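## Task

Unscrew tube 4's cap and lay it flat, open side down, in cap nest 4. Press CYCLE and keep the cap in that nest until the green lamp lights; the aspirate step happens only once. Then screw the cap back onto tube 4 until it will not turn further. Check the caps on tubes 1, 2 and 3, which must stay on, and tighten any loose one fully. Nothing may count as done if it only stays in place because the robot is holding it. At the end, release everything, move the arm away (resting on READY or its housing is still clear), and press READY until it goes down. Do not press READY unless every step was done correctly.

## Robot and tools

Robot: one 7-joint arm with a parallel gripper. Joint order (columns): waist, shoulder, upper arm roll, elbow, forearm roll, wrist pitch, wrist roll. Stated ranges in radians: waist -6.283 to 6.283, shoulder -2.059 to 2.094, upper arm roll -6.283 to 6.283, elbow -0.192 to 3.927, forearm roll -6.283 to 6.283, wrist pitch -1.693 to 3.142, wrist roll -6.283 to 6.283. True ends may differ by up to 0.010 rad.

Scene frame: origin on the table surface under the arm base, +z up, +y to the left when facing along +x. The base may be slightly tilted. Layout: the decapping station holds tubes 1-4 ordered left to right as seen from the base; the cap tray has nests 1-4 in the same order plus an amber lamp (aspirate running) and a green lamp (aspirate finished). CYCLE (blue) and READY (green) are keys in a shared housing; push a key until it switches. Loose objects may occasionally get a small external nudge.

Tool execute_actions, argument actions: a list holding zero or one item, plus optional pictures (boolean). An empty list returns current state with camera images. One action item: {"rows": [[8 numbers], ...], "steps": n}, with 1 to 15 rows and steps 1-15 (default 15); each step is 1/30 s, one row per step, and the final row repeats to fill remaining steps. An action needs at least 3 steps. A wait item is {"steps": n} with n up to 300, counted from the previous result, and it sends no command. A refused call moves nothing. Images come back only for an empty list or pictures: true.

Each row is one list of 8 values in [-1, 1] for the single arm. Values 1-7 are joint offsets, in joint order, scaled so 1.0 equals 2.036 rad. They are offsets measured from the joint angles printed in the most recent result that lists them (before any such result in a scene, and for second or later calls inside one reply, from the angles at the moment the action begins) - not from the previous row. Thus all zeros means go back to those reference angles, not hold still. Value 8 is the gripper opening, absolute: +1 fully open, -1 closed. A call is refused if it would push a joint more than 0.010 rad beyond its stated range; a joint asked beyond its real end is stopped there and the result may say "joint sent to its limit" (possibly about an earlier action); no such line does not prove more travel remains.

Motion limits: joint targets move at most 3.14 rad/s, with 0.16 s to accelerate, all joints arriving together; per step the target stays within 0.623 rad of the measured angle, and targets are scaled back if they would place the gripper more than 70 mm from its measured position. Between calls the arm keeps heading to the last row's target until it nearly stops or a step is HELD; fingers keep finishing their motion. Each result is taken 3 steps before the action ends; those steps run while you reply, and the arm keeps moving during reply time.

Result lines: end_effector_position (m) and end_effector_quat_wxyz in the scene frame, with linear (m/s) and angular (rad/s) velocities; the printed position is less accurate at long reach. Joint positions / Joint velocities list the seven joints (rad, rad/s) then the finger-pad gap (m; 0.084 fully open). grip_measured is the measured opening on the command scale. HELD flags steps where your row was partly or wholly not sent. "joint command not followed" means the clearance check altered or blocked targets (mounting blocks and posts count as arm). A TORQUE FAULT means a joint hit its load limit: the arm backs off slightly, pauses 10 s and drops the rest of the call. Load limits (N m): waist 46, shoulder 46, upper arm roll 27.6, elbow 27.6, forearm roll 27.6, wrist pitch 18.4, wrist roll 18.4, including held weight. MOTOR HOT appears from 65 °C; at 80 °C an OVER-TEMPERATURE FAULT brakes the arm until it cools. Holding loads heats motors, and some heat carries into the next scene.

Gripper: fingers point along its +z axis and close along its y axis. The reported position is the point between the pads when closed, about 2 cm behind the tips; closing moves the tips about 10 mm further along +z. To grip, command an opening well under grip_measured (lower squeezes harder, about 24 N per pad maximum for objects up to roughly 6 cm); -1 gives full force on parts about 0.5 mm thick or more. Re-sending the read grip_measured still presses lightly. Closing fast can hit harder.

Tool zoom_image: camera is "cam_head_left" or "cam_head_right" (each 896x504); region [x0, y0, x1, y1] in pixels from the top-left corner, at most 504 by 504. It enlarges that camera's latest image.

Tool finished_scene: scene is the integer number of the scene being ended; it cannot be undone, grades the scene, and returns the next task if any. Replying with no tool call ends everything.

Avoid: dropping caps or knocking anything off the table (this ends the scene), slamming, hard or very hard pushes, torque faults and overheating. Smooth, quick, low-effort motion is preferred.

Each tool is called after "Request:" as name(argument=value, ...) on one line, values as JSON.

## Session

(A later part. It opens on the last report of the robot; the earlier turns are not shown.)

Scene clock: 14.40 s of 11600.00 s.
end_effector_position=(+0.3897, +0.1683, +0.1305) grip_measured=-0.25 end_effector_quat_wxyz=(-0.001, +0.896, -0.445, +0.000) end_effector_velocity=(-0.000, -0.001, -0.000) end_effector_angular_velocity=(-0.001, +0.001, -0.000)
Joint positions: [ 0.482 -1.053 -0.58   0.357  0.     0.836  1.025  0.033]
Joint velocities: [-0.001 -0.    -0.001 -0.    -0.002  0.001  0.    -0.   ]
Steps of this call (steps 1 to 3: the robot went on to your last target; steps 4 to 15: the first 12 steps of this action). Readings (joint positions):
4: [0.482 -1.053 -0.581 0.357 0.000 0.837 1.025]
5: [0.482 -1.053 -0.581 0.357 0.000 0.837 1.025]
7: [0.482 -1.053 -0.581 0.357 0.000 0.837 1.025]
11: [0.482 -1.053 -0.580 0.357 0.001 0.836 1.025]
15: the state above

Request:
execute_actions(actions=[{"rows": [[0,0,0,0,0,0,0,0.05],[0,0,0,0,0,0,0,0.05],[0,0,0,0,0,0,0,0.05],[0,0,0,0,0,0,0.1,0.05],[0,0,0,0,0,0,0.2,0.05],[0,0,0,0,0,0,0.3,0.05],[0,0,0,0,0,0,0.4,0.05]], "steps": 15}])

Request:
execute_actions(actions=[{"steps": 10}])

Request:
execute_actions(actions=[{"rows": [[0,0,0,0,0,0,0,0.0],[0,0,0,0,0,0,0,-0.04],[0,0,0,0,0,0,0,-0.08],[0,0,0,0,0,0,0,-0.12],[0,0,0,0,0,0,0,-0.16],[0,0,0,0,0,0,0,-0.2],[0,0,0,0,0,0,0,-0.24],[0,0,0,0,0,0,0,-0.28]], "steps": 15}], pictures=true)

Request:
zoom_image(camera="cam_head_left", region=[380, 155, 450, 225])

Scene clock: 15.13 s of 11600.00 s.
end_effector_position=(+0.3895, +0.1682, +0.1304) grip_measured=+0.04 end_effector_quat_wxyz=(-0.000, +0.784, -0.620, -0.000) end_effector_velocity=(+0.001, +0.001, +0.000) end_effector_angular_velocity=(+0.004, -0.001, -2.615)
Joint positions: [ 0.482 -1.053 -0.58   0.357  0.     0.837  1.441  0.046]
Joint velocities: [ 0.001 -0.     0.001  0.001  0.005 -0.002  2.613  0.   ]
Steps of this call (steps 1 to 3: the last 3 steps of your previous action; steps 4 to 10: the robot went on to your last target; steps 11 to 22: the first 12 steps of this action). Readings (joint positions):
11: [0.482 -1.053 -0.580 0.357 0.000 0.837 1.025]
12: [0.481 -1.053 -0.581 0.357 0.000 0.838 1.025]
14: [0.481 -1.052 -0.581 0.356 -0.000 0.838 1.025]
18: [0.482 -1.053 -0.581 0.357 0.000 0.837 1.125]
22: the state above

Scene clock: 15.47 s of 11600.00 s.
end_effector_position=(+0.3897, +0.1683, +0.1305) grip_measured=+0.04 end_effector_quat_wxyz=(+0.000, -0.651, +0.759, +0.000) end_effector_velocity=(-0.000, +0.000, -0.000) end_effector_angular_velocity=(+0.000, +0.001, -0.137)
Joint positions: [ 0.482 -1.053 -0.58   0.357  0.     0.836  1.826  0.046]
Joint velocities: [ 0.    -0.     0.001  0.     0.     0.001  0.137 -0.   ]
Kept back: nothing.
Steps of this call (steps 1 to 3: the last 3 steps of your previous action; steps 4 to 10: the robot went on to your last target). Readings (joint positions):
1: [0.482 -1.053 -0.580 0.357 0.000 0.836 1.526]
2: [0.482 -1.053 -0.580 0.357 0.000 0.836 1.604]
4: [0.482 -1.053 -0.580 0.357 0.000 0.836 1.722]
8: [0.482 -1.053 -0.580 0.357 0.000 0.836 1.813]
10: the state above

Scene clock: 15.87 s of 11600.00 s.
end_effector_position=(+0.3900, +0.1682, +0.1306) grip_measured=-0.24 end_effector_quat_wxyz=(+0.001, -0.651, +0.759, -0.000) end_effector_velocity=(-0.000, -0.000, -0.000) end_effector_angular_velocity=(+0.001, +0.000, +0.000)
Joint positions: [ 0.482 -1.053 -0.58   0.358  0.     0.836  1.826  0.033]
Joint velocities: [ 0.    -0.    -0.002 -0.     0.     0.    -0.002  0.   ]
Steps of this call (steps 1 to 12: the first 12 steps of this action). Readings (joint positions):
1: [0.482 -1.053 -0.580 0.357 0.000 0.836 1.830]
2: [0.482 -1.053 -0.580 0.357 0.000 0.836 1.831]
4: [0.482 -1.053 -0.580 0.357 0.000 0.836 1.829]
8: [0.482 -1.053 -0.580 0.358 0.000 0.836 1.827]
12: the state above

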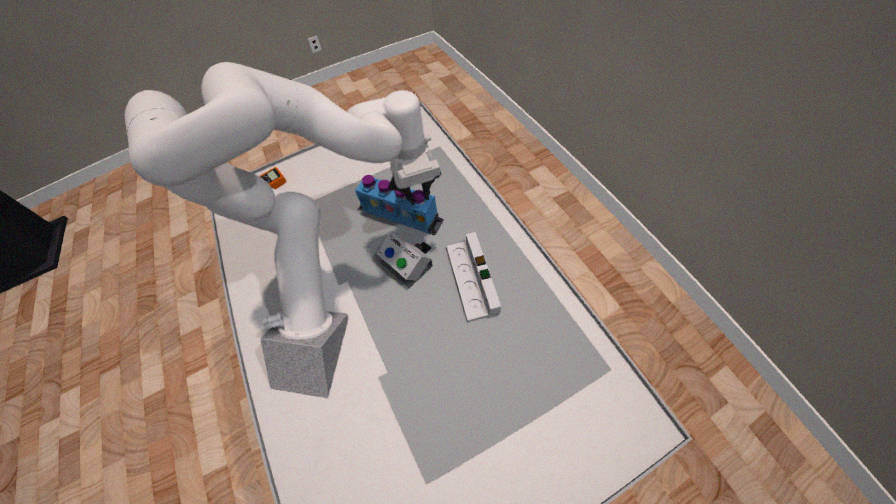

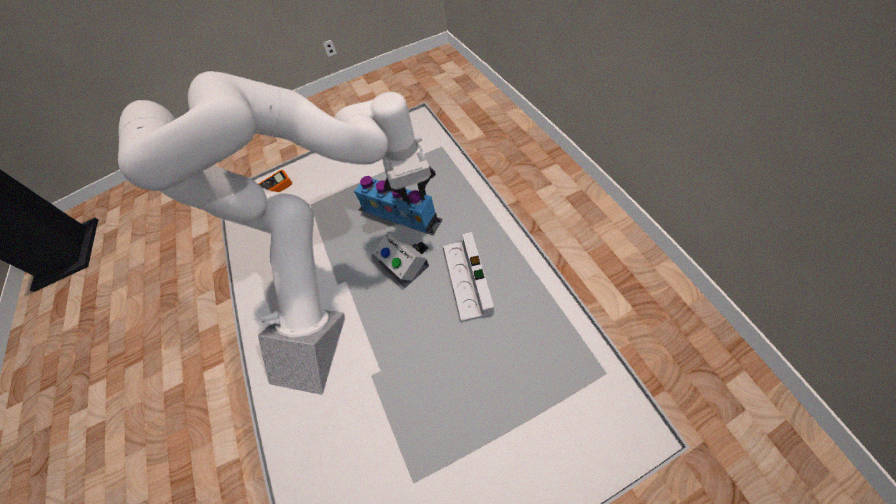

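Region (380, 155, 450, 225) of cam_head_left's 896x504 image, scaled by 7.200, with more detail than that image has.

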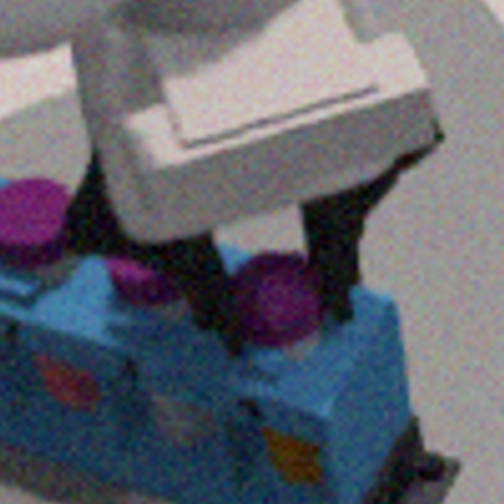

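Request:
execute_actions(actions=[{"rows": [[0,0,0,0,0,0,0,-0.4],[0,0,0,0,0,0,0,-0.55],[0,0,0,0,0,0,0,-0.7],[0,0,0,0,0,0,0,-0.7],[0,0,0,0,0,0,-0.04,-0.7],[0,0,0,0,0,0,-0.08,-0.7],[0,0,0,0,0,0,-0.12,-0.7],[0,0,0,0,0,0,-0.16,-0.7],[0,0,0,0,0,0,-0.2,-0.7],[0,0,0,0,0,0,-0.24,-0.7],[0,0,0,0,0,0,-0.28,-0.7],[0,0,0,0,0,0,-0.32,-0.7],[0,0,0,0,0,0,-0.36,-0.7],[0,0,0,0,0,0,-0.4,-0.7],[0,0,0,0,0,0,-0.75,-0.7]], "steps": 15}])

Request:
execute_actions(actions=[{"steps": 20}], pictures=true)

Request:
zoom_image(camera="cam_head_left", region=[380, 155, 450, 225])

Scene clock: 16.53 s of 11600.00 s.
end_effector_position=(+0.3899, +0.1682, +0.1307) grip_measured=-0.24 end_effector_quat_wxyz=(-0.001, +0.741, -0.672, +0.000) end_effector_velocity=(+0.000, +0.000, +0.001) end_effector_angular_velocity=(+0.000, -0.002, +1.868)
Joint positions: [ 0.482 -1.053 -0.58   0.358  0.     0.836  1.575  0.033]
Joint velocities: [-0.001 -0.001  0.001  0.001  0.003  0.003 -1.87   0.   ]
Steps of this call (steps 1 to 3: the last 3 steps of your previous action; steps 4 to 8: the robot went on to your last target; steps 9 to 20: the first 12 steps of this action). Readings (joint positions):
9: [0.482 -1.053 -0.580 0.358 0.000 0.836 1.826]
10: [0.482 -1.053 -0.580 0.358 0.000 0.836 1.826]
12: [0.482 -1.053 -0.580 0.358 0.000 0.836 1.826]
16: [0.482 -1.053 -0.580 0.358 0.000 0.836 1.776]
20: the state above

Scene clock: 17.20 s of 11600.00 s.
end_effector_position=(+0.3902, +0.1682, +0.1310) grip_measured=-0.24 end_effector_quat_wxyz=(-0.001, +0.994, -0.107, +0.001) end_effector_velocity=(+0.000, -0.000, -0.001) end_effector_angular_velocity=(-0.000, -0.001, +0.193)
Joint positions: [ 0.481 -1.053 -0.581  0.358  0.     0.836  0.318  0.033]
Joint velocities: [ 0.001  0.001 -0.    -0.002  0.    -0.004 -0.193  0.   ]
Kept back: nothing.
Steps of this call (steps 1 to 3: the last 3 steps of your previous action; steps 4 to 20: the robot went on to your last target). Readings (joint positions):
1: [0.482 -1.053 -0.580 0.358 0.000 0.836 1.510]
2: [0.482 -1.053 -0.580 0.358 0.000 0.836 1.442]
4: [0.482 -1.053 -0.580 0.358 0.000 0.836 1.294]
8: [0.481 -1.053 -0.581 0.358 0.000 0.837 0.950]
20: the state above

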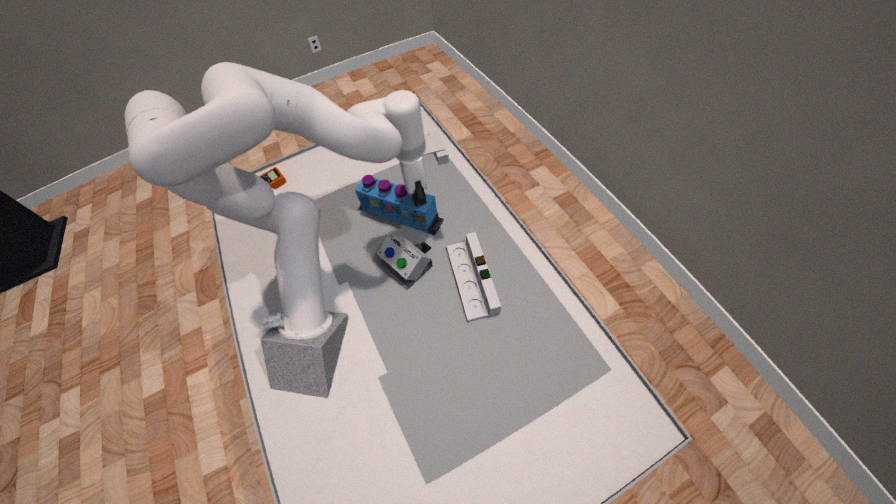

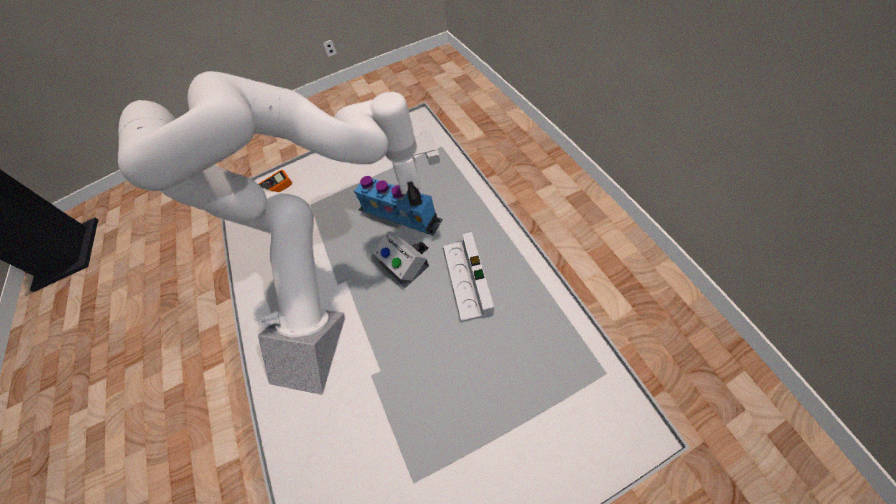

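Region (380, 155, 450, 225) of cam_head_left's 896x504 image, scaled by 7.200, with more detail than that image has.

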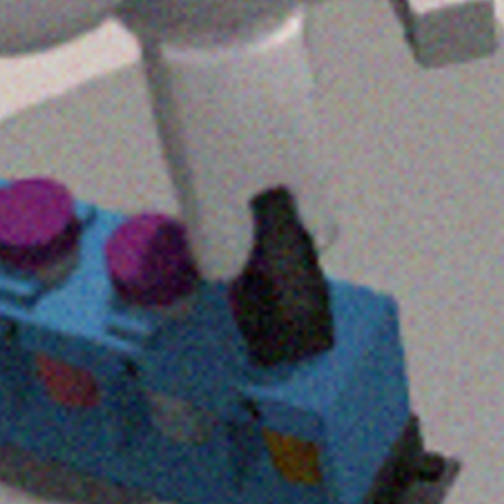

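Request:
execute_actions(actions=[{"rows": [[-0.0004,-0.0005,0.0002,0.0003,0,0.001,-0.03,-0.7],[-0.0004,-0.0005,0.0002,0.0003,0,0.001,-0.06,-0.7],[-0.0004,-0.0005,0.0002,0.0003,0,0.001,-0.09,-0.7],[-0.0004,-0.0005,0.0002,0.0003,0,0.001,-0.12,-0.7],[-0.0004,-0.0005,0.0002,0.0003,0,0.001,-0.15,-0.7],[-0.0004,-0.0005,0.0002,0.0003,0,0.001,-0.18,-0.7],[-0.0004,-0.0005,0.0002,0.0003,0,0.001,-0.21,-0.7],[-0.0004,-0.0005,0.0002,0.0003,0,0.001,-0.24,-0.7],[-0.0006,-0.0008,0.0003,0.0005,0,0.0015,-0.27,-0.7],[-0.0006,-0.0008,0.0003,0.0005,0,0.0015,-0.3,-0.7],[-0.0006,-0.0008,0.0003,0.0005,0,0.0015,-0.33,-0.7],[-0.0006,-0.0008,0.0003,0.0005,0,0.0015,-0.36,-0.7],[-0.0006,-0.0008,0.0003,0.0005,0,0.0015,-0.39,-0.7],[-0.0006,-0.0008,0.0003,0.0005,0,0.0015,-0.42,-0.7]], "steps": 15}])

Request:
execute_actions(actions=[{"steps": 14}], pictures=true)

Request:
zoom_image(camera="cam_head_left", region=[380, 155, 450, 225])

Scene clock: 17.90 s of 11600.00 s.
end_effector_position=(+0.3901, +0.1682, +0.1312) grip_measured=-0.24 end_effector_quat_wxyz=(-0.000, +0.995, +0.102, +0.001) end_effector_velocity=(-0.000, +0.000, +0.001) end_effector_angular_velocity=(-0.004, -0.001, +1.695)
Joint positions: [ 0.481 -1.054 -0.58   0.359  0.     0.837 -0.102  0.033]
Joint velocities: [-0.002 -0.003  0.002  0.002 -0.001  0.007 -1.693 -0.   ]
Steps of this call (steps 1 to 9: the robot went on to your last target; steps 10 to 21: the first 12 steps of this action). Readings (joint positions):
10: [0.482 -1.053 -0.580 0.358 0.000 0.836 0.300]
11: [0.482 -1.053 -0.580 0.358 0.000 0.836 0.295]
13: [0.481 -1.053 -0.580 0.358 0.000 0.836 0.261]
17: [0.481 -1.053 -0.580 0.358 0.000 0.837 0.110]
21: the state above

Scene clock: 18.37 s of 11600.00 s.
end_effector_position=(+0.3900, +0.1683, +0.1316) grip_measured=-0.24 end_effector_quat_wxyz=(-0.000, +0.950, +0.312, +0.001) end_effector_velocity=(+0.000, +0.000, +0.000) end_effector_angular_velocity=(+0.001, -0.001, +0.062)
Joint positions: [ 0.48  -1.055 -0.58   0.359  0.001  0.839 -0.532  0.033]
Joint velocities: [-0.    -0.001  0.     0.     0.001  0.    -0.062 -0.   ]
Kept back: nothing.
Steps of this call (steps 1 to 3: the last 3 steps of your previous action; steps 4 to 14: the robot went on to your last target). Readings (joint positions):
1: [0.481 -1.054 -0.580 0.359 0.000 0.838 -0.160]
2: [0.481 -1.054 -0.580 0.359 0.000 0.838 -0.218]
4: [0.481 -1.054 -0.580 0.359 0.000 0.838 -0.334]
8: [0.481 -1.054 -0.580 0.359 0.001 0.839 -0.486]
14: the state above

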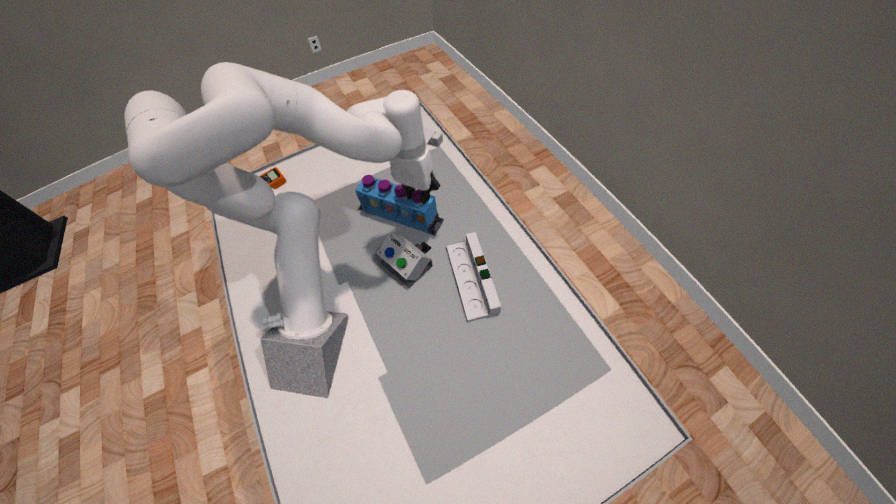

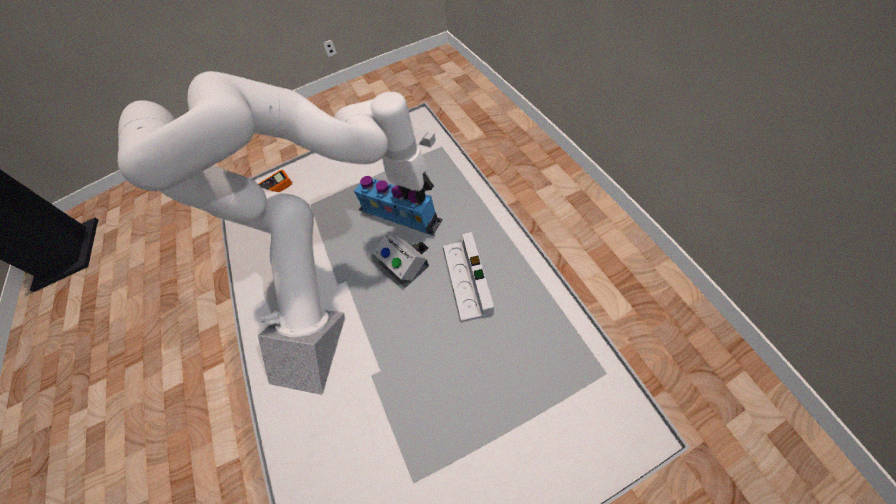

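Region (380, 155, 450, 225) of cam_head_left's 896x504 image, scaled by 7.200, with more detail than that image has.

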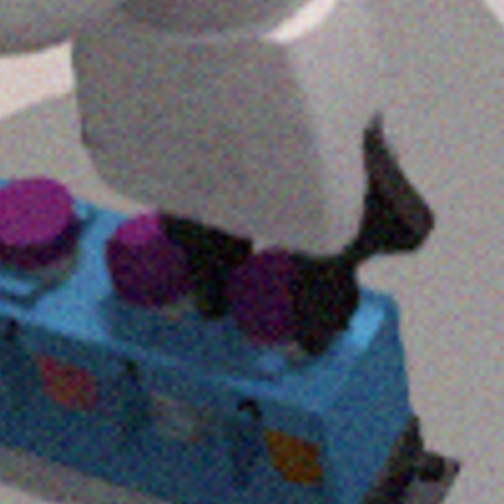

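Request:
execute_actions(actions=[{"rows": [[-0.0002,-0.0003,0.0001,0.0002,0,0.0005,-1,-0.7],[-0.0002,-0.0003,0.0001,0.0002,0,0.0005,-1,-0.7],[-0.0002,-0.0003,0.0001,0.0002,0,0.0005,-1,-0.7],[-0.0002,-0.0003,0.0001,0.0002,0,0.0005,-1,-0.7],[-0.0002,-0.0003,0.0001,0.0002,0,0.0005,-1,-0.7],[-0.0002,-0.0003,0.0001,0.0002,0,0.0005,-1,-0.7],[-0.0002,-0.0003,0.0001,0.0002,0,0.0005,-1,-0.7],[-0.0004,-0.0005,0.0002,0.0003,0,0.001,-1,-0.7],[-0.0004,-0.0005,0.0002,0.0003,0,0.001,-1,-0.7],[-0.0004,-0.0005,0.0002,0.0003,0,0.001,-1,-0.7],[-0.0004,-0.0005,0.0002,0.0003,0,0.001,-1,-0.7],[-0.0004,-0.0005,0.0002,0.0003,0,0.001,-1,-0.7],[-0.0006,-0.0008,0.0003,0.0005,0,0.0015,-1,-0.7],[-0.0006,-0.0008,0.0003,0.0005,0,0.0015,-1,-0.7],[-0.00075,-0.001,0.0004,0.00066,0,0.0019,-1,-0.7]], "steps": 15}])

Request:
execute_actions(actions=[{"steps": 16}])

Scene clock: 19.03 s of 11600.00 s.
end_effector_position=(+0.3900, +0.1683, +0.1320) grip_measured=-0.24 end_effector_quat_wxyz=(+0.000, +0.787, +0.617, +0.001) end_effector_velocity=(-0.000, -0.000, +0.001) end_effector_angular_velocity=(-0.004, -0.003, +2.675)
Joint positions: [ 0.48  -1.055 -0.58   0.36   0.001  0.84  -1.227  0.033]
Joint velocities: [-0.002 -0.003  0.001  0.002  0.001  0.005 -2.675 -0.   ]
Steps of this call (steps 1 to 8: the robot went on to your last target; steps 9 to 20: the first 12 steps of this action). Readings (joint positions):
9: [0.480 -1.055 -0.580 0.359 0.000 0.839 -0.537]
10: [0.480 -1.055 -0.580 0.359 0.000 0.839 -0.543]
12: [0.480 -1.055 -0.580 0.359 0.001 0.839 -0.590]
16: [0.480 -1.055 -0.580 0.359 0.001 0.840 -0.866]
20: the state above

Scene clock: 19.57 s of 11600.00 s.
end_effector_position=(+0.3899, +0.1683, +0.1326) grip_measured=-0.24 end_effector_quat_wxyz=(+0.001, +0.268, +0.963, +0.001) end_effector_velocity=(+0.000, +0.000, +0.000) end_effector_angular_velocity=(-0.001, -0.002, +0.793)
Joint positions: [ 0.479 -1.057 -0.579  0.361  0.001  0.843 -2.497  0.033]
Joint velocities: [-0.001 -0.     0.001  0.001  0.     0.    -0.793  0.   ]
Kept back: nothing.
Steps of this call (steps 1 to 3: the last 3 steps of your previous action; steps 4 to 16: the robot went on to your last target). Readings (joint positions):
1: [0.480 -1.055 -0.580 0.360 0.001 0.840 -1.317]
2: [0.480 -1.055 -0.579 0.360 0.001 0.841 -1.406]
4: [0.480 -1.056 -0.579 0.360 0.001 0.841 -1.584]
8: [0.479 -1.056 -0.579 0.360 0.001 0.842 -1.941]
16: the state above

Request:
execute_actions(actions=[{"rows": [[-0.0002,-0.0003,0.0001,0.0002,0,0.0005,-1,-0.7],[-0.0002,-0.0003,0.0001,0.0002,0,0.0005,-1,-0.7],[-0.0002,-0.0003,0.0001,0.0002,0,0.0005,-1,-0.7],[-0.0002,-0.0003,0.0001,0.0002,0,0.0005,-1,-0.7],[-0.0002,-0.0003,0.0001,0.0002,0,0.0005,-1,-0.7],[-0.0002,-0.0003,0.0001,0.0002,0,0.0005,-1,-0.7],[-0.0002,-0.0003,0.0001,0.0002,0,0.0005,-1,-0.7],[-0.0004,-0.0005,0.0002,0.0003,0,0.001,-1,-0.7],[-0.0004,-0.0005,0.0002,0.0003,0,0.001,-1,-0.7],[-0.0004,-0.0005,0.0002,0.0003,0,0.001,-1,-0.7],[-0.0004,-0.0005,0.0002,0.0003,0,0.001,-1,-0.7],[-0.0004,-0.0005,0.0002,0.0003,0,0.001,-1,-0.7],[-0.0006,-0.0008,0.0003,0.0005,0,0.0015,-1,-0.7],[-0.0006,-0.0008,0.0003,0.0005,0,0.0015,-1,-0.7],[-0.0011,-0.0015,0.0006,0.001,0,0.0029,-1,-0.7]], "steps": 15}])

Request:
execute_actions(actions=[{"steps": 18}], pictures=true)

Request:
zoom_image(camera="cam_head_left", region=[380, 155, 450, 225])

Scene clock: 20.30 s of 11600.00 s.
end_effector_position=(+0.3899, +0.1683, +0.1329) grip_measured=-0.24 end_effector_quat_wxyz=(+0.001, -0.109, +0.994, +0.001) end_effector_velocity=(-0.000, -0.000, +0.001) end_effector_angular_velocity=(-0.006, -0.002, +2.677)
Joint positions: [ 0.479 -1.057 -0.579  0.361  0.001  0.844 -3.257  0.033]
Joint velocities: [-0.002 -0.003  0.001  0.001 -0.002  0.006 -2.675 -0.   ]
Steps of this call (steps 1 to 10: the robot went on to your last target; steps 11 to 22: the first 12 steps of this action). Readings (joint positions):
11: [0.479 -1.057 -0.579 0.361 0.001 0.843 -2.566]
12: [0.479 -1.057 -0.579 0.361 0.001 0.843 -2.572]
14: [0.479 -1.057 -0.579 0.361 0.001 0.843 -2.619]
18: [0.479 -1.057 -0.579 0.361 0.001 0.844 -2.896]
22: the state above

Scene clock: 20.90 s of 11600.00 s.
end_effector_position=(+0.3896, +0.1683, +0.1338) grip_measured=-0.24 end_effector_quat_wxyz=(+0.001, -0.670, +0.743, +0.000) end_effector_velocity=(+0.000, -0.000, +0.000) end_effector_angular_velocity=(-0.001, -0.000, +0.285)
Joint positions: [ 0.477 -1.06  -0.578  0.362  0.001  0.849 -4.506  0.033]
Joint velocities: [-0.001 -0.001  0.001  0.001 -0.     0.001 -0.285  0.   ]
Kept back: nothing.
Steps of this call (steps 1 to 3: the last 3 steps of your previous action; steps 4 to 18: the robot went on to your last target). Readings (joint positions):
1: [0.478 -1.057 -0.579 0.361 0.001 0.844 -3.346]
2: [0.478 -1.057 -0.579 0.361 0.001 0.845 -3.436]
4: [0.478 -1.058 -0.579 0.361 0.001 0.845 -3.614]
8: [0.477 -1.059 -0.578 0.362 0.000 0.847 -3.970]
18: the state above

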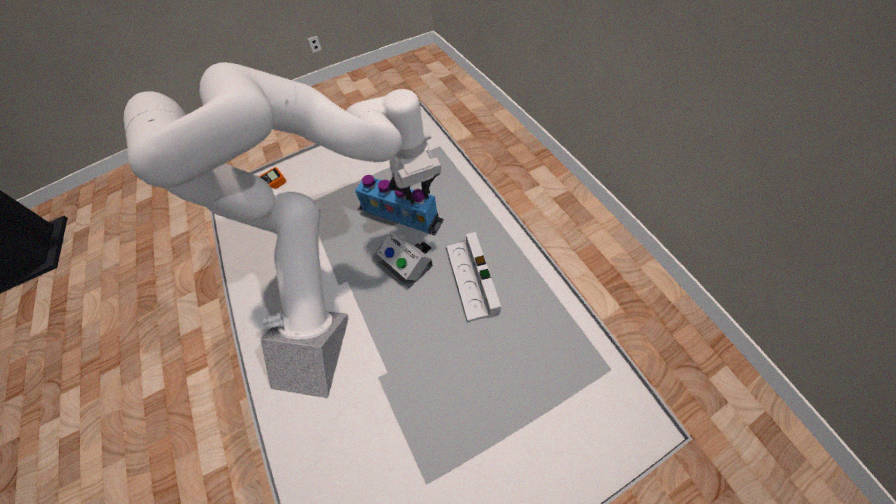

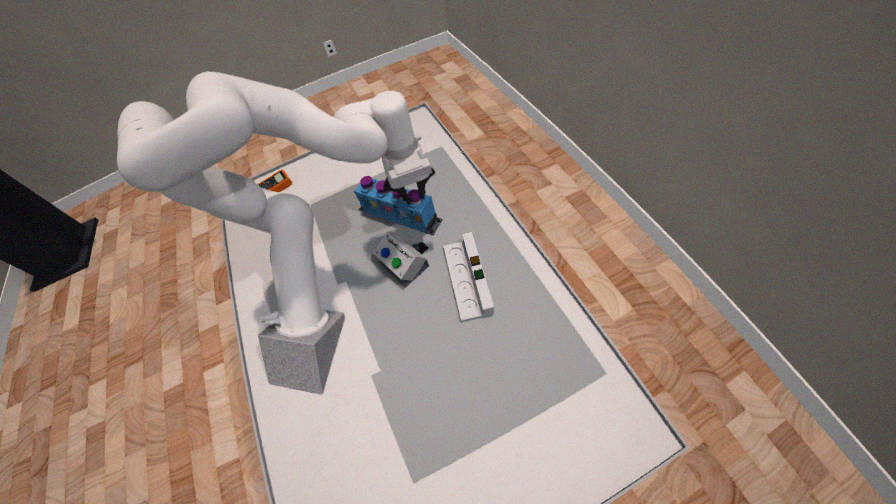

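Region (380, 155, 450, 225) of cam_head_left's 896x504 image, scaled by 7.200, with more detail than that image has.

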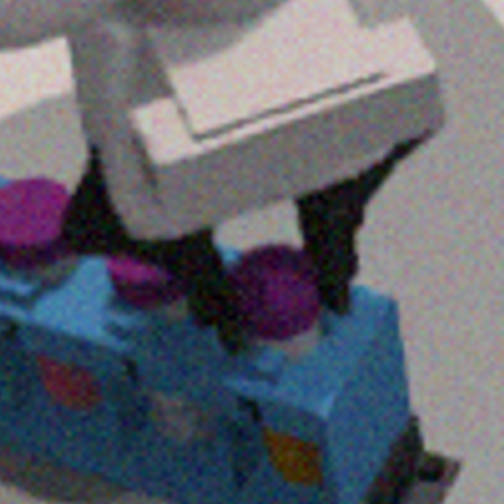

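Request:
execute_actions(actions=[{"rows": [[-0.0002,-0.0003,0.0001,0.0003,0,0.0005,-0.84,-0.7],[-0.0002,-0.0003,0.0001,0.0003,0,0.0005,-0.84,-0.7],[-0.0002,-0.0003,0.0001,0.0003,0,0.0005,-0.84,-0.7],[-0.0002,-0.0003,0.0001,0.0003,0,0.0005,-0.84,-0.7],[-0.0002,-0.0003,0.0001,0.0003,0,0.0005,-0.84,-0.7],[-0.0002,-0.0003,0.0001,0.0003,0,0.0005,-0.84,-0.7],[-0.0002,-0.0003,0.0001,0.0003,0,0.0005,-0.84,-0.7],[-0.0002,-0.0003,0.0001,0.0003,0,0.0005,-0.84,-0.7],[-0.0002,-0.0003,0.0001,0.0003,0,0.0005,-0.84,-0.7],[-0.0004,-0.0005,0.0002,0.0005,0,0.001,-0.84,-0.7],[-0.0004,-0.0005,0.0002,0.0005,0,0.001,-0.84,-0.7],[-0.0004,-0.0005,0.0002,0.0005,0,0.001,-0.84,-0.7],[-0.0004,-0.0005,0.0002,0.0005,0,0.001,-0.84,-0.7],[-0.0006,-0.0008,0.0003,0.0007,0,0.0015,-0.84,-0.7],[-0.0009,-0.0012,0.0005,0.001,0,0.0023,-0.84,-0.7]], "steps": 15}])

Request:
execute_actions(actions=[{"steps": 16}])

Scene clock: 21.60 s of 11600.00 s.
end_effector_position=(+0.3896, +0.1683, +0.1340) grip_measured=-0.24 end_effector_quat_wxyz=(-0.001, +0.887, -0.461, +0.000) end_effector_velocity=(-0.000, +0.000, +0.001) end_effector_angular_velocity=(-0.001, -0.001, +2.676)
Joint positions: [ 0.476 -1.06  -0.578  0.363  0.001  0.85  -5.222  0.033]
Joint velocities: [-0.001 -0.002  0.001  0.001  0.001  0.005 -2.676  0.   ]
Steps of this call (steps 1 to 9: the robot went on to your last target; steps 10 to 21: the first 12 steps of this action). Readings (joint positions):
10: [0.477 -1.060 -0.578 0.362 0.001 0.849 -4.532]
11: [0.477 -1.060 -0.578 0.362 0.001 0.849 -4.538]
13: [0.477 -1.060 -0.578 0.362 0.001 0.849 -4.585]
17: [0.477 -1.060 -0.578 0.363 0.001 0.850 -4.861]
21: the state above

Scene clock: 22.13 s of 11600.00 s.
end_effector_position=(+0.3896, +0.1683, +0.1350) grip_measured=-0.24 end_effector_quat_wxyz=(-0.000, +1.000, +0.010, +0.000) end_effector_velocity=(-0.000, +0.000, +0.000) end_effector_angular_velocity=(+0.001, +0.001, +0.183)
Joint positions: [ 0.475 -1.062 -0.577  0.364  0.001  0.854 -6.199  0.033]
Joint velocities: [-0.    -0.     0.     0.     0.001  0.001 -0.184  0.   ]
Kept back: nothing.
Steps of this call (steps 1 to 3: the last 3 steps of your previous action; steps 4 to 16: the robot went on to your last target). Readings (joint positions):
1: [0.476 -1.060 -0.578 0.363 0.001 0.850 -5.312]
2: [0.476 -1.060 -0.578 0.363 0.001 0.851 -5.401]
4: [0.476 -1.060 -0.578 0.363 0.000 0.851 -5.579]
8: [0.475 -1.061 -0.577 0.364 0.000 0.853 -5.926]
16: the state above

Request:
execute_actions(actions=[{"rows": [[-0.0008,-0.001,0.0004,0.0007,0,0.0019,-0.008,-0.7],[-0.0008,-0.001,0.0004,0.0007,0,0.0019,-0.008,-0.7],[-0.0015,-0.002,0.0008,0.0014,0,0.0038,-0.008,-0.7]], "steps": 15}])

Scene clock: 22.83 s of 11600.00 s.
end_effector_position=(+0.3896, +0.1683, +0.1369) grip_measured=-0.24 end_effector_quat_wxyz=(-0.000, +1.000, +0.018, +0.000) end_effector_velocity=(+0.000, -0.000, +0.001) end_effector_angular_velocity=(-0.000, -0.000, -0.000)
Joint positions: [ 0.472 -1.066 -0.575  0.367  0.001  0.861 -6.216  0.033]
Joint velocities: [-0.001 -0.001 -0.001  0.001 -0.001  0.003  0.     0.   ]
Steps of this call (steps 1 to 9: the robot went on to your last target; steps 10 to 21: the first 12 steps of this action). Readings (joint positions):
10: [0.475 -1.062 -0.577 0.364 0.001 0.854 -6.216]
11: [0.475 -1.062 -0.577 0.364 0.001 0.854 -6.216]
13: [0.474 -1.063 -0.576 0.365 0.001 0.856 -6.216]
17: [0.472 -1.065 -0.575 0.367 0.001 0.860 -6.216]
21: the state above

Request:
execute_actions(actions=[{"rows": [[-0.0015,-0.002,0.0008,0.0015,0,0.0038,0,-0.7],[-0.003,-0.004,0.0015,0.003,0,0.0076,0,-0.7],[-0.0043,-0.0058,0.0022,0.0046,0,0.0114,0,-0.7],[-0.0056,-0.0076,0.0028,0.0063,0,0.0152,0,-0.7],[-0.0075,-0.0102,0.0037,0.0089,0,0.021,0,-0.7],[-0.0093,-0.0127,0.0045,0.0116,0,0.0265,0,-0.7],[-0.012,-0.0165,0.0057,0.016,0,0.0358,0,-0.7],[-0.015,-0.0205,0.007,0.0215,0,0.047,0,-0.7],[-0.018,-0.025,0.0082,0.028,0,0.058,0,-0.7],[-0.0212,-0.0293,0.0094,0.0348,0,0.0704,0,-0.7]], "steps": 15}])

Request:
execute_actions(actions=[{"steps": 10}], pictures=true)

Request:
zoom_image(camera="cam_head_left", region=[380, 155, 450, 225])

Request:
zoom_image(camera="cam_head_left", region=[430, 225, 530, 325])

Request:
zoom_image(camera="cam_head_left", region=[365, 225, 445, 295])

Scene clock: 23.57 s of 11600.00 s.
end_effector_position=(+0.3893, +0.1682, +0.1614) grip_measured=-0.24 end_effector_quat_wxyz=(-0.000, +1.000, +0.018, -0.001) end_effector_velocity=(+0.018, -0.000, +0.143) end_effector_angular_velocity=(+0.010, -0.051, -0.008)
Joint positions: [ 0.442 -1.107 -0.562  0.411  0.001  0.956 -6.216  0.033]
Joint velocities: [-0.136 -0.191  0.052  0.276  0.001  0.451  0.     0.   ]
Steps of this call (steps 1 to 3: the last 3 steps of your previous action; steps 4 to 10: the robot went on to your last target; steps 11 to 22: the first 12 steps of this action). Readings (joint positions):
11: [0.472 -1.066 -0.575 0.367 0.001 0.862 -6.216]
12: [0.471 -1.067 -0.575 0.368 0.001 0.863 -6.216]
14: [0.469 -1.070 -0.574 0.370 0.000 0.869 -6.216]
18: [0.459 -1.083 -0.569 0.382 0.001 0.898 -6.216]
22: the state above

Scene clock: 23.90 s of 11600.00 s.
end_effector_position=(+0.3892, +0.1681, +0.1743) grip_measured=-0.24 end_effector_quat_wxyz=(-0.000, +1.000, +0.017, -0.001) end_effector_velocity=(+0.001, +0.000, +0.005) end_effector_angular_velocity=(+0.002, -0.003, -0.001)
Joint positions: [ 0.429 -1.125 -0.556  0.437  0.001  1.003 -6.216  0.033]
Joint velocities: [-0.003 -0.005  0.001  0.01   0.002  0.013  0.    -0.   ]
Kept back: nothing.
Steps of this call (steps 1 to 3: the last 3 steps of your previous action; steps 4 to 10: the robot went on to your last target). Readings (joint positions):
1: [0.438 -1.113 -0.560 0.420 0.001 0.970 -6.216]
2: [0.435 -1.117 -0.559 0.427 0.001 0.980 -6.216]
4: [0.432 -1.122 -0.558 0.433 0.001 0.992 -6.216]
8: [0.430 -1.124 -0.556 0.436 0.001 1.002 -6.216]
10: the state above

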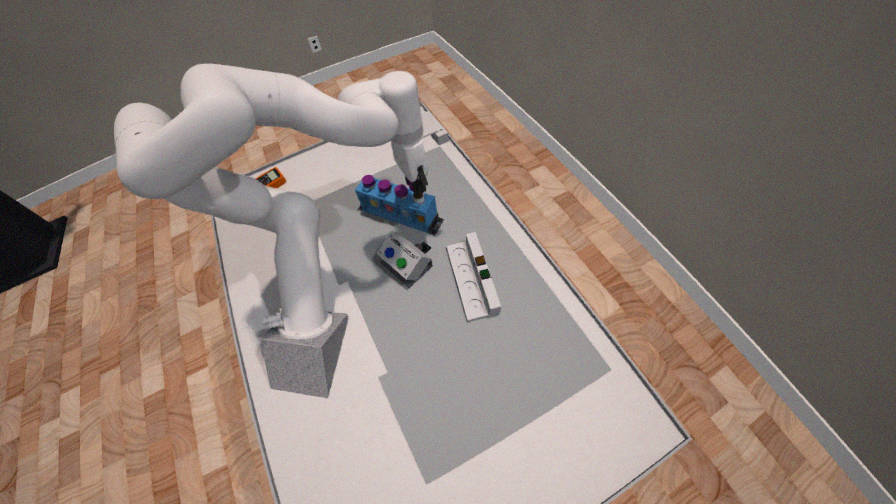

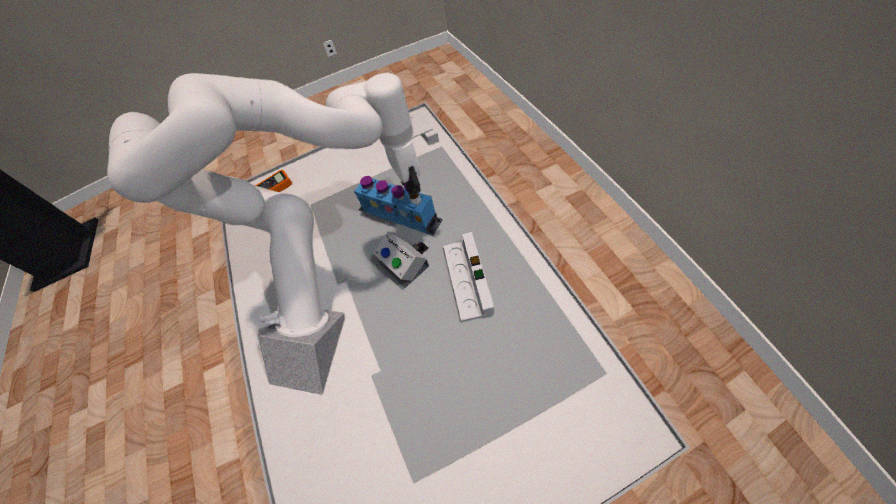

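Region (380, 155, 450, 225) of cam_head_left's 896x504 image, scaled by 7.200, with more detail than that image has.

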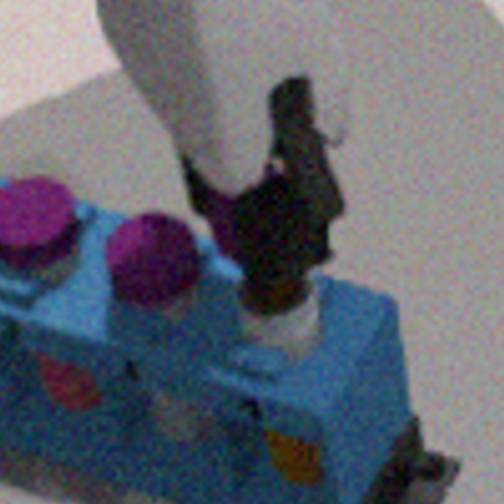

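Region (430, 225, 530, 325) of cam_head_left's 896x504 image, scaled by 5.040, with more detail than that image has.

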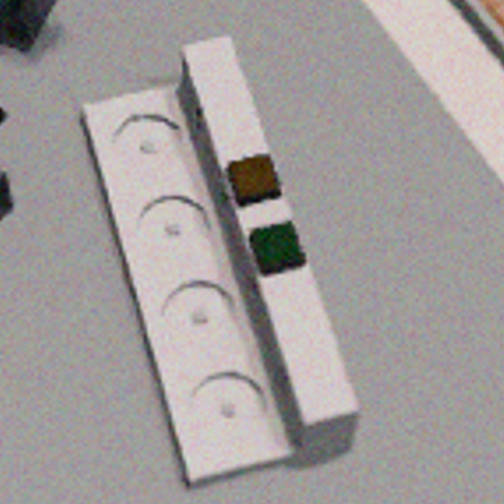

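Region (365, 225, 445, 295) of cam_head_left's 896x504 image, scaled by 6.300, with more detail than that image has; it fills the top 441 rows of this view, and the rest is white.

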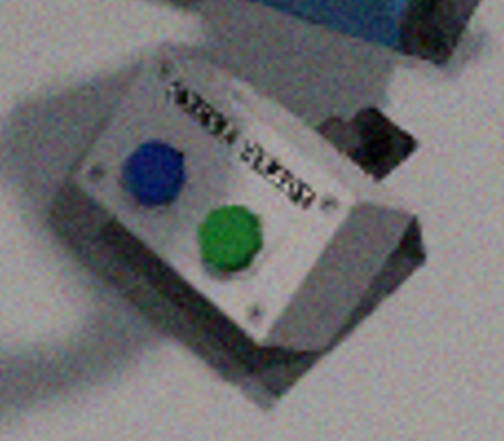

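Request:
execute_actions(actions=[{"rows": [[-0.005,0.012,-0.018,0.001,0,-0.006,0.1,-0.7],[-0.01,0.025,-0.037,0.002,0,-0.011,0.2,-0.7],[-0.015,0.037,-0.055,0.003,0,-0.017,0.3,-0.7],[-0.02,0.049,-0.074,0.003,0,-0.023,0.4,-0.7],[-0.024,0.062,-0.092,0.004,0,-0.028,0.5,-0.7],[-0.029,0.074,-0.11,0.005,0,-0.034,0.6,-0.7],[-0.034,0.086,-0.129,0.006,0,-0.039,0.7,-0.7],[-0.039,0.099,-0.147,0.007,0,-0.045,0.8,-0.7],[-0.044,0.111,-0.166,0.008,0,-0.051,0.9,-0.7],[-0.0487,0.1235,-0.1843,0.0085,0,-0.0564,1,-0.7]], "steps": 15}])

Request:
execute_actions(actions=[{"steps": 10}])

Scene clock: 25.37 s of 11600.00 s.
end_effector_position=(+0.3982, +0.0978, +0.1595) grip_measured=-0.24 end_effector_quat_wxyz=(-0.004, +0.919, -0.395, -0.007) end_effector_velocity=(-0.000, -0.325, -0.057) end_effector_angular_velocity=(-0.022, +0.038, -3.026)
Joint positions: [ 0.379 -0.999 -0.745  0.445  0.     0.946 -5.608  0.033]
Joint velocities: [-0.216  0.546 -0.819  0.034 -0.    -0.244  1.963  0.   ]
Steps of this call (steps 1 to 30: the robot went on to your last target; steps 31 to 32: nothing new was sent; steps 33 to 44: the first 12 steps of this action). Readings (joint positions):
33: [0.429 -1.125 -0.556 0.438 0.001 1.004 -6.215]
34: [0.429 -1.125 -0.557 0.438 0.001 1.004 -6.210]
36: [0.427 -1.120 -0.565 0.438 0.001 1.001 -6.163]
40: [0.410 -1.077 -0.627 0.441 0.001 0.981 -5.892]
44: the state above

Scene clock: 25.70 s of 11600.00 s.
end_effector_position=(+0.3908, +0.0267, +0.1503) grip_measured=-0.24 end_effector_quat_wxyz=(-0.000, -0.594, +0.805, +0.002) end_effector_velocity=(-0.013, -0.064, -0.006) end_effector_angular_velocity=(-0.026, -0.004, -2.861)
Joint positions: [ 0.334 -0.884 -0.916  0.453  0.001  0.893 -4.776  0.033]
Joint velocities: [-0.039  0.102 -0.149  0.008  0.002 -0.049  2.66   0.   ]
Kept back: nothing.
Steps of this call (steps 1 to 3: the last 3 steps of your previous action; steps 4 to 10: the robot went on to your last target). Readings (joint positions):
1: [0.372 -0.981 -0.771 0.446 0.000 0.938 -5.541]
2: [0.366 -0.965 -0.796 0.448 0.000 0.930 -5.469]
4: [0.354 -0.934 -0.841 0.450 0.000 0.916 -5.308]
8: [0.338 -0.893 -0.902 0.452 0.000 0.898 -4.955]
10: the state above

Request:
execute_actions(actions=[{"rows": [[0.3128,0.0941,-0.4213,0.0889,-0.0005,-0.1518,1,-0.7]], "steps": 15}])

Request:
execute_actions(actions=[{"steps": 14}])

Scene clock: 26.27 s of 11600.00 s.
end_effector_position=(+0.4126, -0.0484, +0.0968) grip_measured=-0.24 end_effector_quat_wxyz=(+0.010, -0.017, +0.999, +0.031) end_effector_velocity=(-0.053, -0.298, -0.131) end_effector_angular_velocity=(-0.011, +0.145, -2.492)
Joint positions: [ 0.731 -0.76  -1.401  0.566 -0.     0.699 -3.738  0.033]
Joint velocities: [ 0.863  0.244 -1.375  0.251 -0.002 -0.417  1.735 -0.   ]
Steps of this call (steps 1 to 5: the robot went on to your last target; steps 6 to 17: the first 12 steps of this action). Readings (joint positions):
6: [0.331 -0.875 -0.929 0.454 0.001 0.889 -4.311]
7: [0.336 -0.873 -0.934 0.455 0.001 0.886 -4.263]
9: [0.380 -0.861 -0.977 0.468 0.000 0.864 -4.171]
13: [0.589 -0.801 -1.196 0.527 0.000 0.766 -3.958]
17: the state above

Scene clock: 26.73 s of 11600.00 s.
end_effector_position=(+0.3860, -0.1322, +0.0654) grip_measured=-0.24 end_effector_quat_wxyz=(-0.001, +0.523, +0.853, +0.001) end_effector_velocity=(-0.008, -0.022, -0.006) end_effector_angular_velocity=(-0.027, +0.012, -0.643)
Joint positions: [ 0.965 -0.694 -1.764  0.632 -0.001  0.587 -2.794  0.033]
Joint velocities: [ 0.064  0.018 -0.091  0.018  0.001 -0.03   0.602 -0.   ]
Kept back: nothing.
Steps of this call (steps 1 to 3: the last 3 steps of your previous action; steps 4 to 14: the robot went on to your last target). Readings (joint positions):
1: [0.759 -0.752 -1.446 0.574 -0.000 0.685 -3.678]
2: [0.787 -0.744 -1.489 0.582 -0.000 0.672 -3.613]
4: [0.839 -0.730 -1.570 0.597 -0.000 0.647 -3.468]
8: [0.921 -0.706 -1.697 0.620 -0.000 0.608 -3.126]
14: the state above

Request:
execute_actions(actions=[{"rows": [[0.0028,0.0008,-0.0048,0.001,0.0005,-0.0015,0.45,-0.7]], "steps": 15}])

Request:
execute_actions(actions=[{"steps": 12}], pictures=true)

Request:
zoom_image(camera="cam_head_left", region=[440, 255, 510, 325])

Request:
zoom_image(camera="cam_head_right", region=[440, 255, 510, 325])

Scene clock: 27.27 s of 11600.00 s.
end_effector_position=(+0.3855, -0.1351, +0.0653) grip_measured=-0.24 end_effector_quat_wxyz=(+0.000, +0.790, +0.614, -0.000) end_effector_velocity=(-0.002, +0.002, -0.002) end_effector_angular_velocity=(+0.006, +0.002, -1.986)
Joint positions: [ 0.97  -0.692 -1.774  0.634  0.     0.584 -2.08   0.033]
Joint velocities: [ 0.001 -0.    -0.001 -0.005  0.003  0.001  1.984 -0.   ]
Steps of this call (steps 1 to 4: the robot went on to your last target; steps 5 to 16: the first 12 steps of this action). Readings (joint positions):
5: [0.970 -0.693 -1.771 0.633 -0.001 0.585 -2.749]
6: [0.970 -0.693 -1.772 0.633 -0.001 0.585 -2.741]
8: [0.970 -0.692 -1.773 0.634 -0.000 0.585 -2.691]
12: [0.970 -0.692 -1.773 0.634 0.000 0.584 -2.413]
16: the state above

Scene clock: 27.67 s of 11600.00 s.
end_effector_position=(+0.3851, -0.1348, +0.0650) grip_measured=-0.24 end_effector_quat_wxyz=(-0.000, +0.847, +0.532, -0.000) end_effector_velocity=(+0.000, +0.000, -0.000) end_effector_angular_velocity=(+0.001, -0.000, -0.028)
Joint positions: [ 0.97  -0.692 -1.774  0.634  0.     0.584 -1.881  0.033]
Joint velocities: [-0.     0.     0.    -0.     0.002  0.     0.027  0.   ]
Kept back: nothing.
Steps of this call (steps 1 to 3: the last 3 steps of your previous action; steps 4 to 12: the robot went on to your last target). Readings (joint positions):
1: [0.970 -0.692 -1.774 0.634 0.000 0.584 -2.020]
2: [0.970 -0.692 -1.774 0.634 0.000 0.584 -1.976]
4: [0.970 -0.692 -1.774 0.634 0.000 0.584 -1.924]
8: [0.970 -0.692 -1.774 0.634 0.000 0.584 -1.889]
12: the state above

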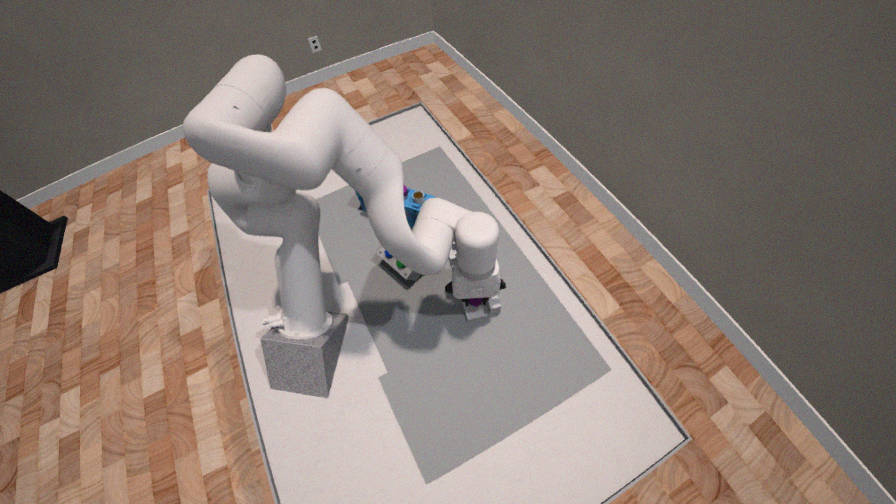

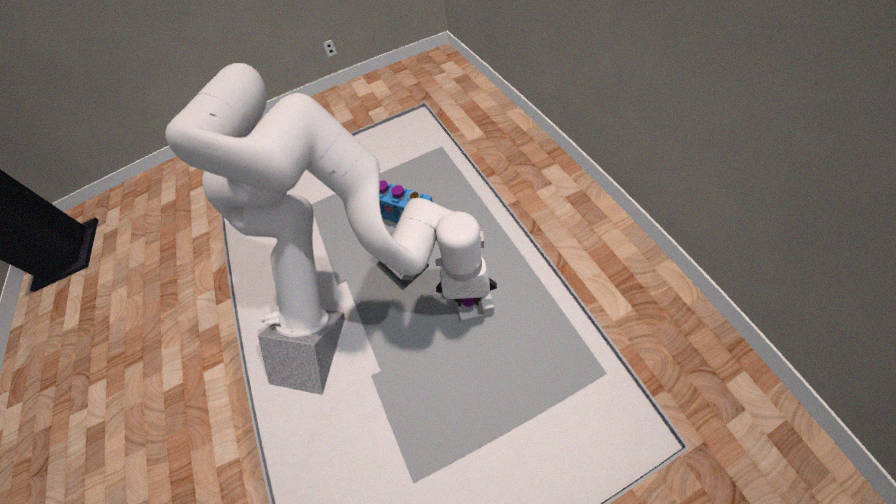

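Region (440, 255, 510, 325) of cam_head_left's 896x504 image, scaled by 7.200, with more detail than that image has.

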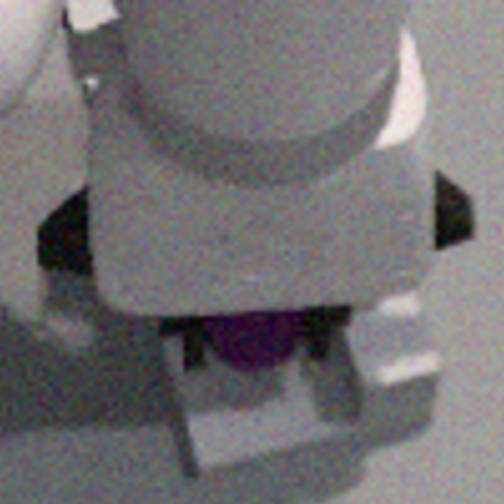

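Region (440, 255, 510, 325) of cam_head_right's 896x504 image, scaled by 7.200, with more detail than that image has.

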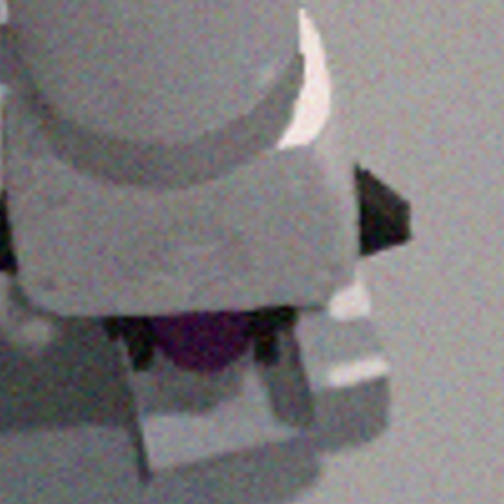

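Request:
execute_actions(actions=[{"rows": [[0,0,0,0,0,0,-0.864,-0.7]], "steps": 15}])

Request:
execute_actions(actions=[{"steps": 14}])

Scene clock: 28.57 s of 11600.00 s.
end_effector_position=(+0.3850, -0.1348, +0.0650) grip_measured=-0.24 end_effector_quat_wxyz=(-0.000, +0.618, +0.786, -0.000) end_effector_velocity=(-0.003, +0.000, -0.001) end_effector_angular_velocity=(+0.005, +0.006, +2.673)
Joint positions: [ 0.97  -0.692 -1.774  0.634  0.     0.584 -2.568  0.033]
Joint velocities: [-0.001  0.001 -0.004 -0.004 -0.002  0.003 -2.676 -0.   ]
Steps of this call (steps 1 to 15: the robot went on to your last target; steps 16 to 27: the first 12 steps of this action). Readings (joint positions):
16: [0.970 -0.692 -1.774 0.634 0.000 0.584 -1.879]
17: [0.970 -0.692 -1.774 0.634 0.001 0.584 -1.884]
19: [0.970 -0.692 -1.774 0.634 0.001 0.584 -1.931]
23: [0.970 -0.692 -1.774 0.634 0.000 0.584 -2.207]
27: the state above

Scene clock: 29.03 s of 11600.00 s.
end_effector_position=(+0.3851, -0.1348, +0.0650) grip_measured=-0.24 end_effector_quat_wxyz=(-0.000, +0.154, +0.988, -0.000) end_effector_velocity=(-0.001, -0.000, -0.000) end_effector_angular_velocity=(+0.000, +0.001, +0.539)
Joint positions: [ 0.97  -0.692 -1.774  0.634  0.     0.584 -3.591  0.033]
Joint velocities: [ 0.     0.    -0.002 -0.    -0.001 -0.    -0.54  -0.   ]
Kept back: nothing.
Steps of this call (steps 1 to 3: the last 3 steps of your previous action; steps 4 to 14: the robot went on to your last target). Readings (joint positions):
1: [0.970 -0.692 -1.774 0.633 0.000 0.585 -2.658]
2: [0.970 -0.692 -1.774 0.633 0.000 0.585 -2.747]
4: [0.970 -0.692 -1.774 0.634 0.000 0.584 -2.925]
8: [0.970 -0.692 -1.774 0.634 0.001 0.584 -3.279]
14: the state above


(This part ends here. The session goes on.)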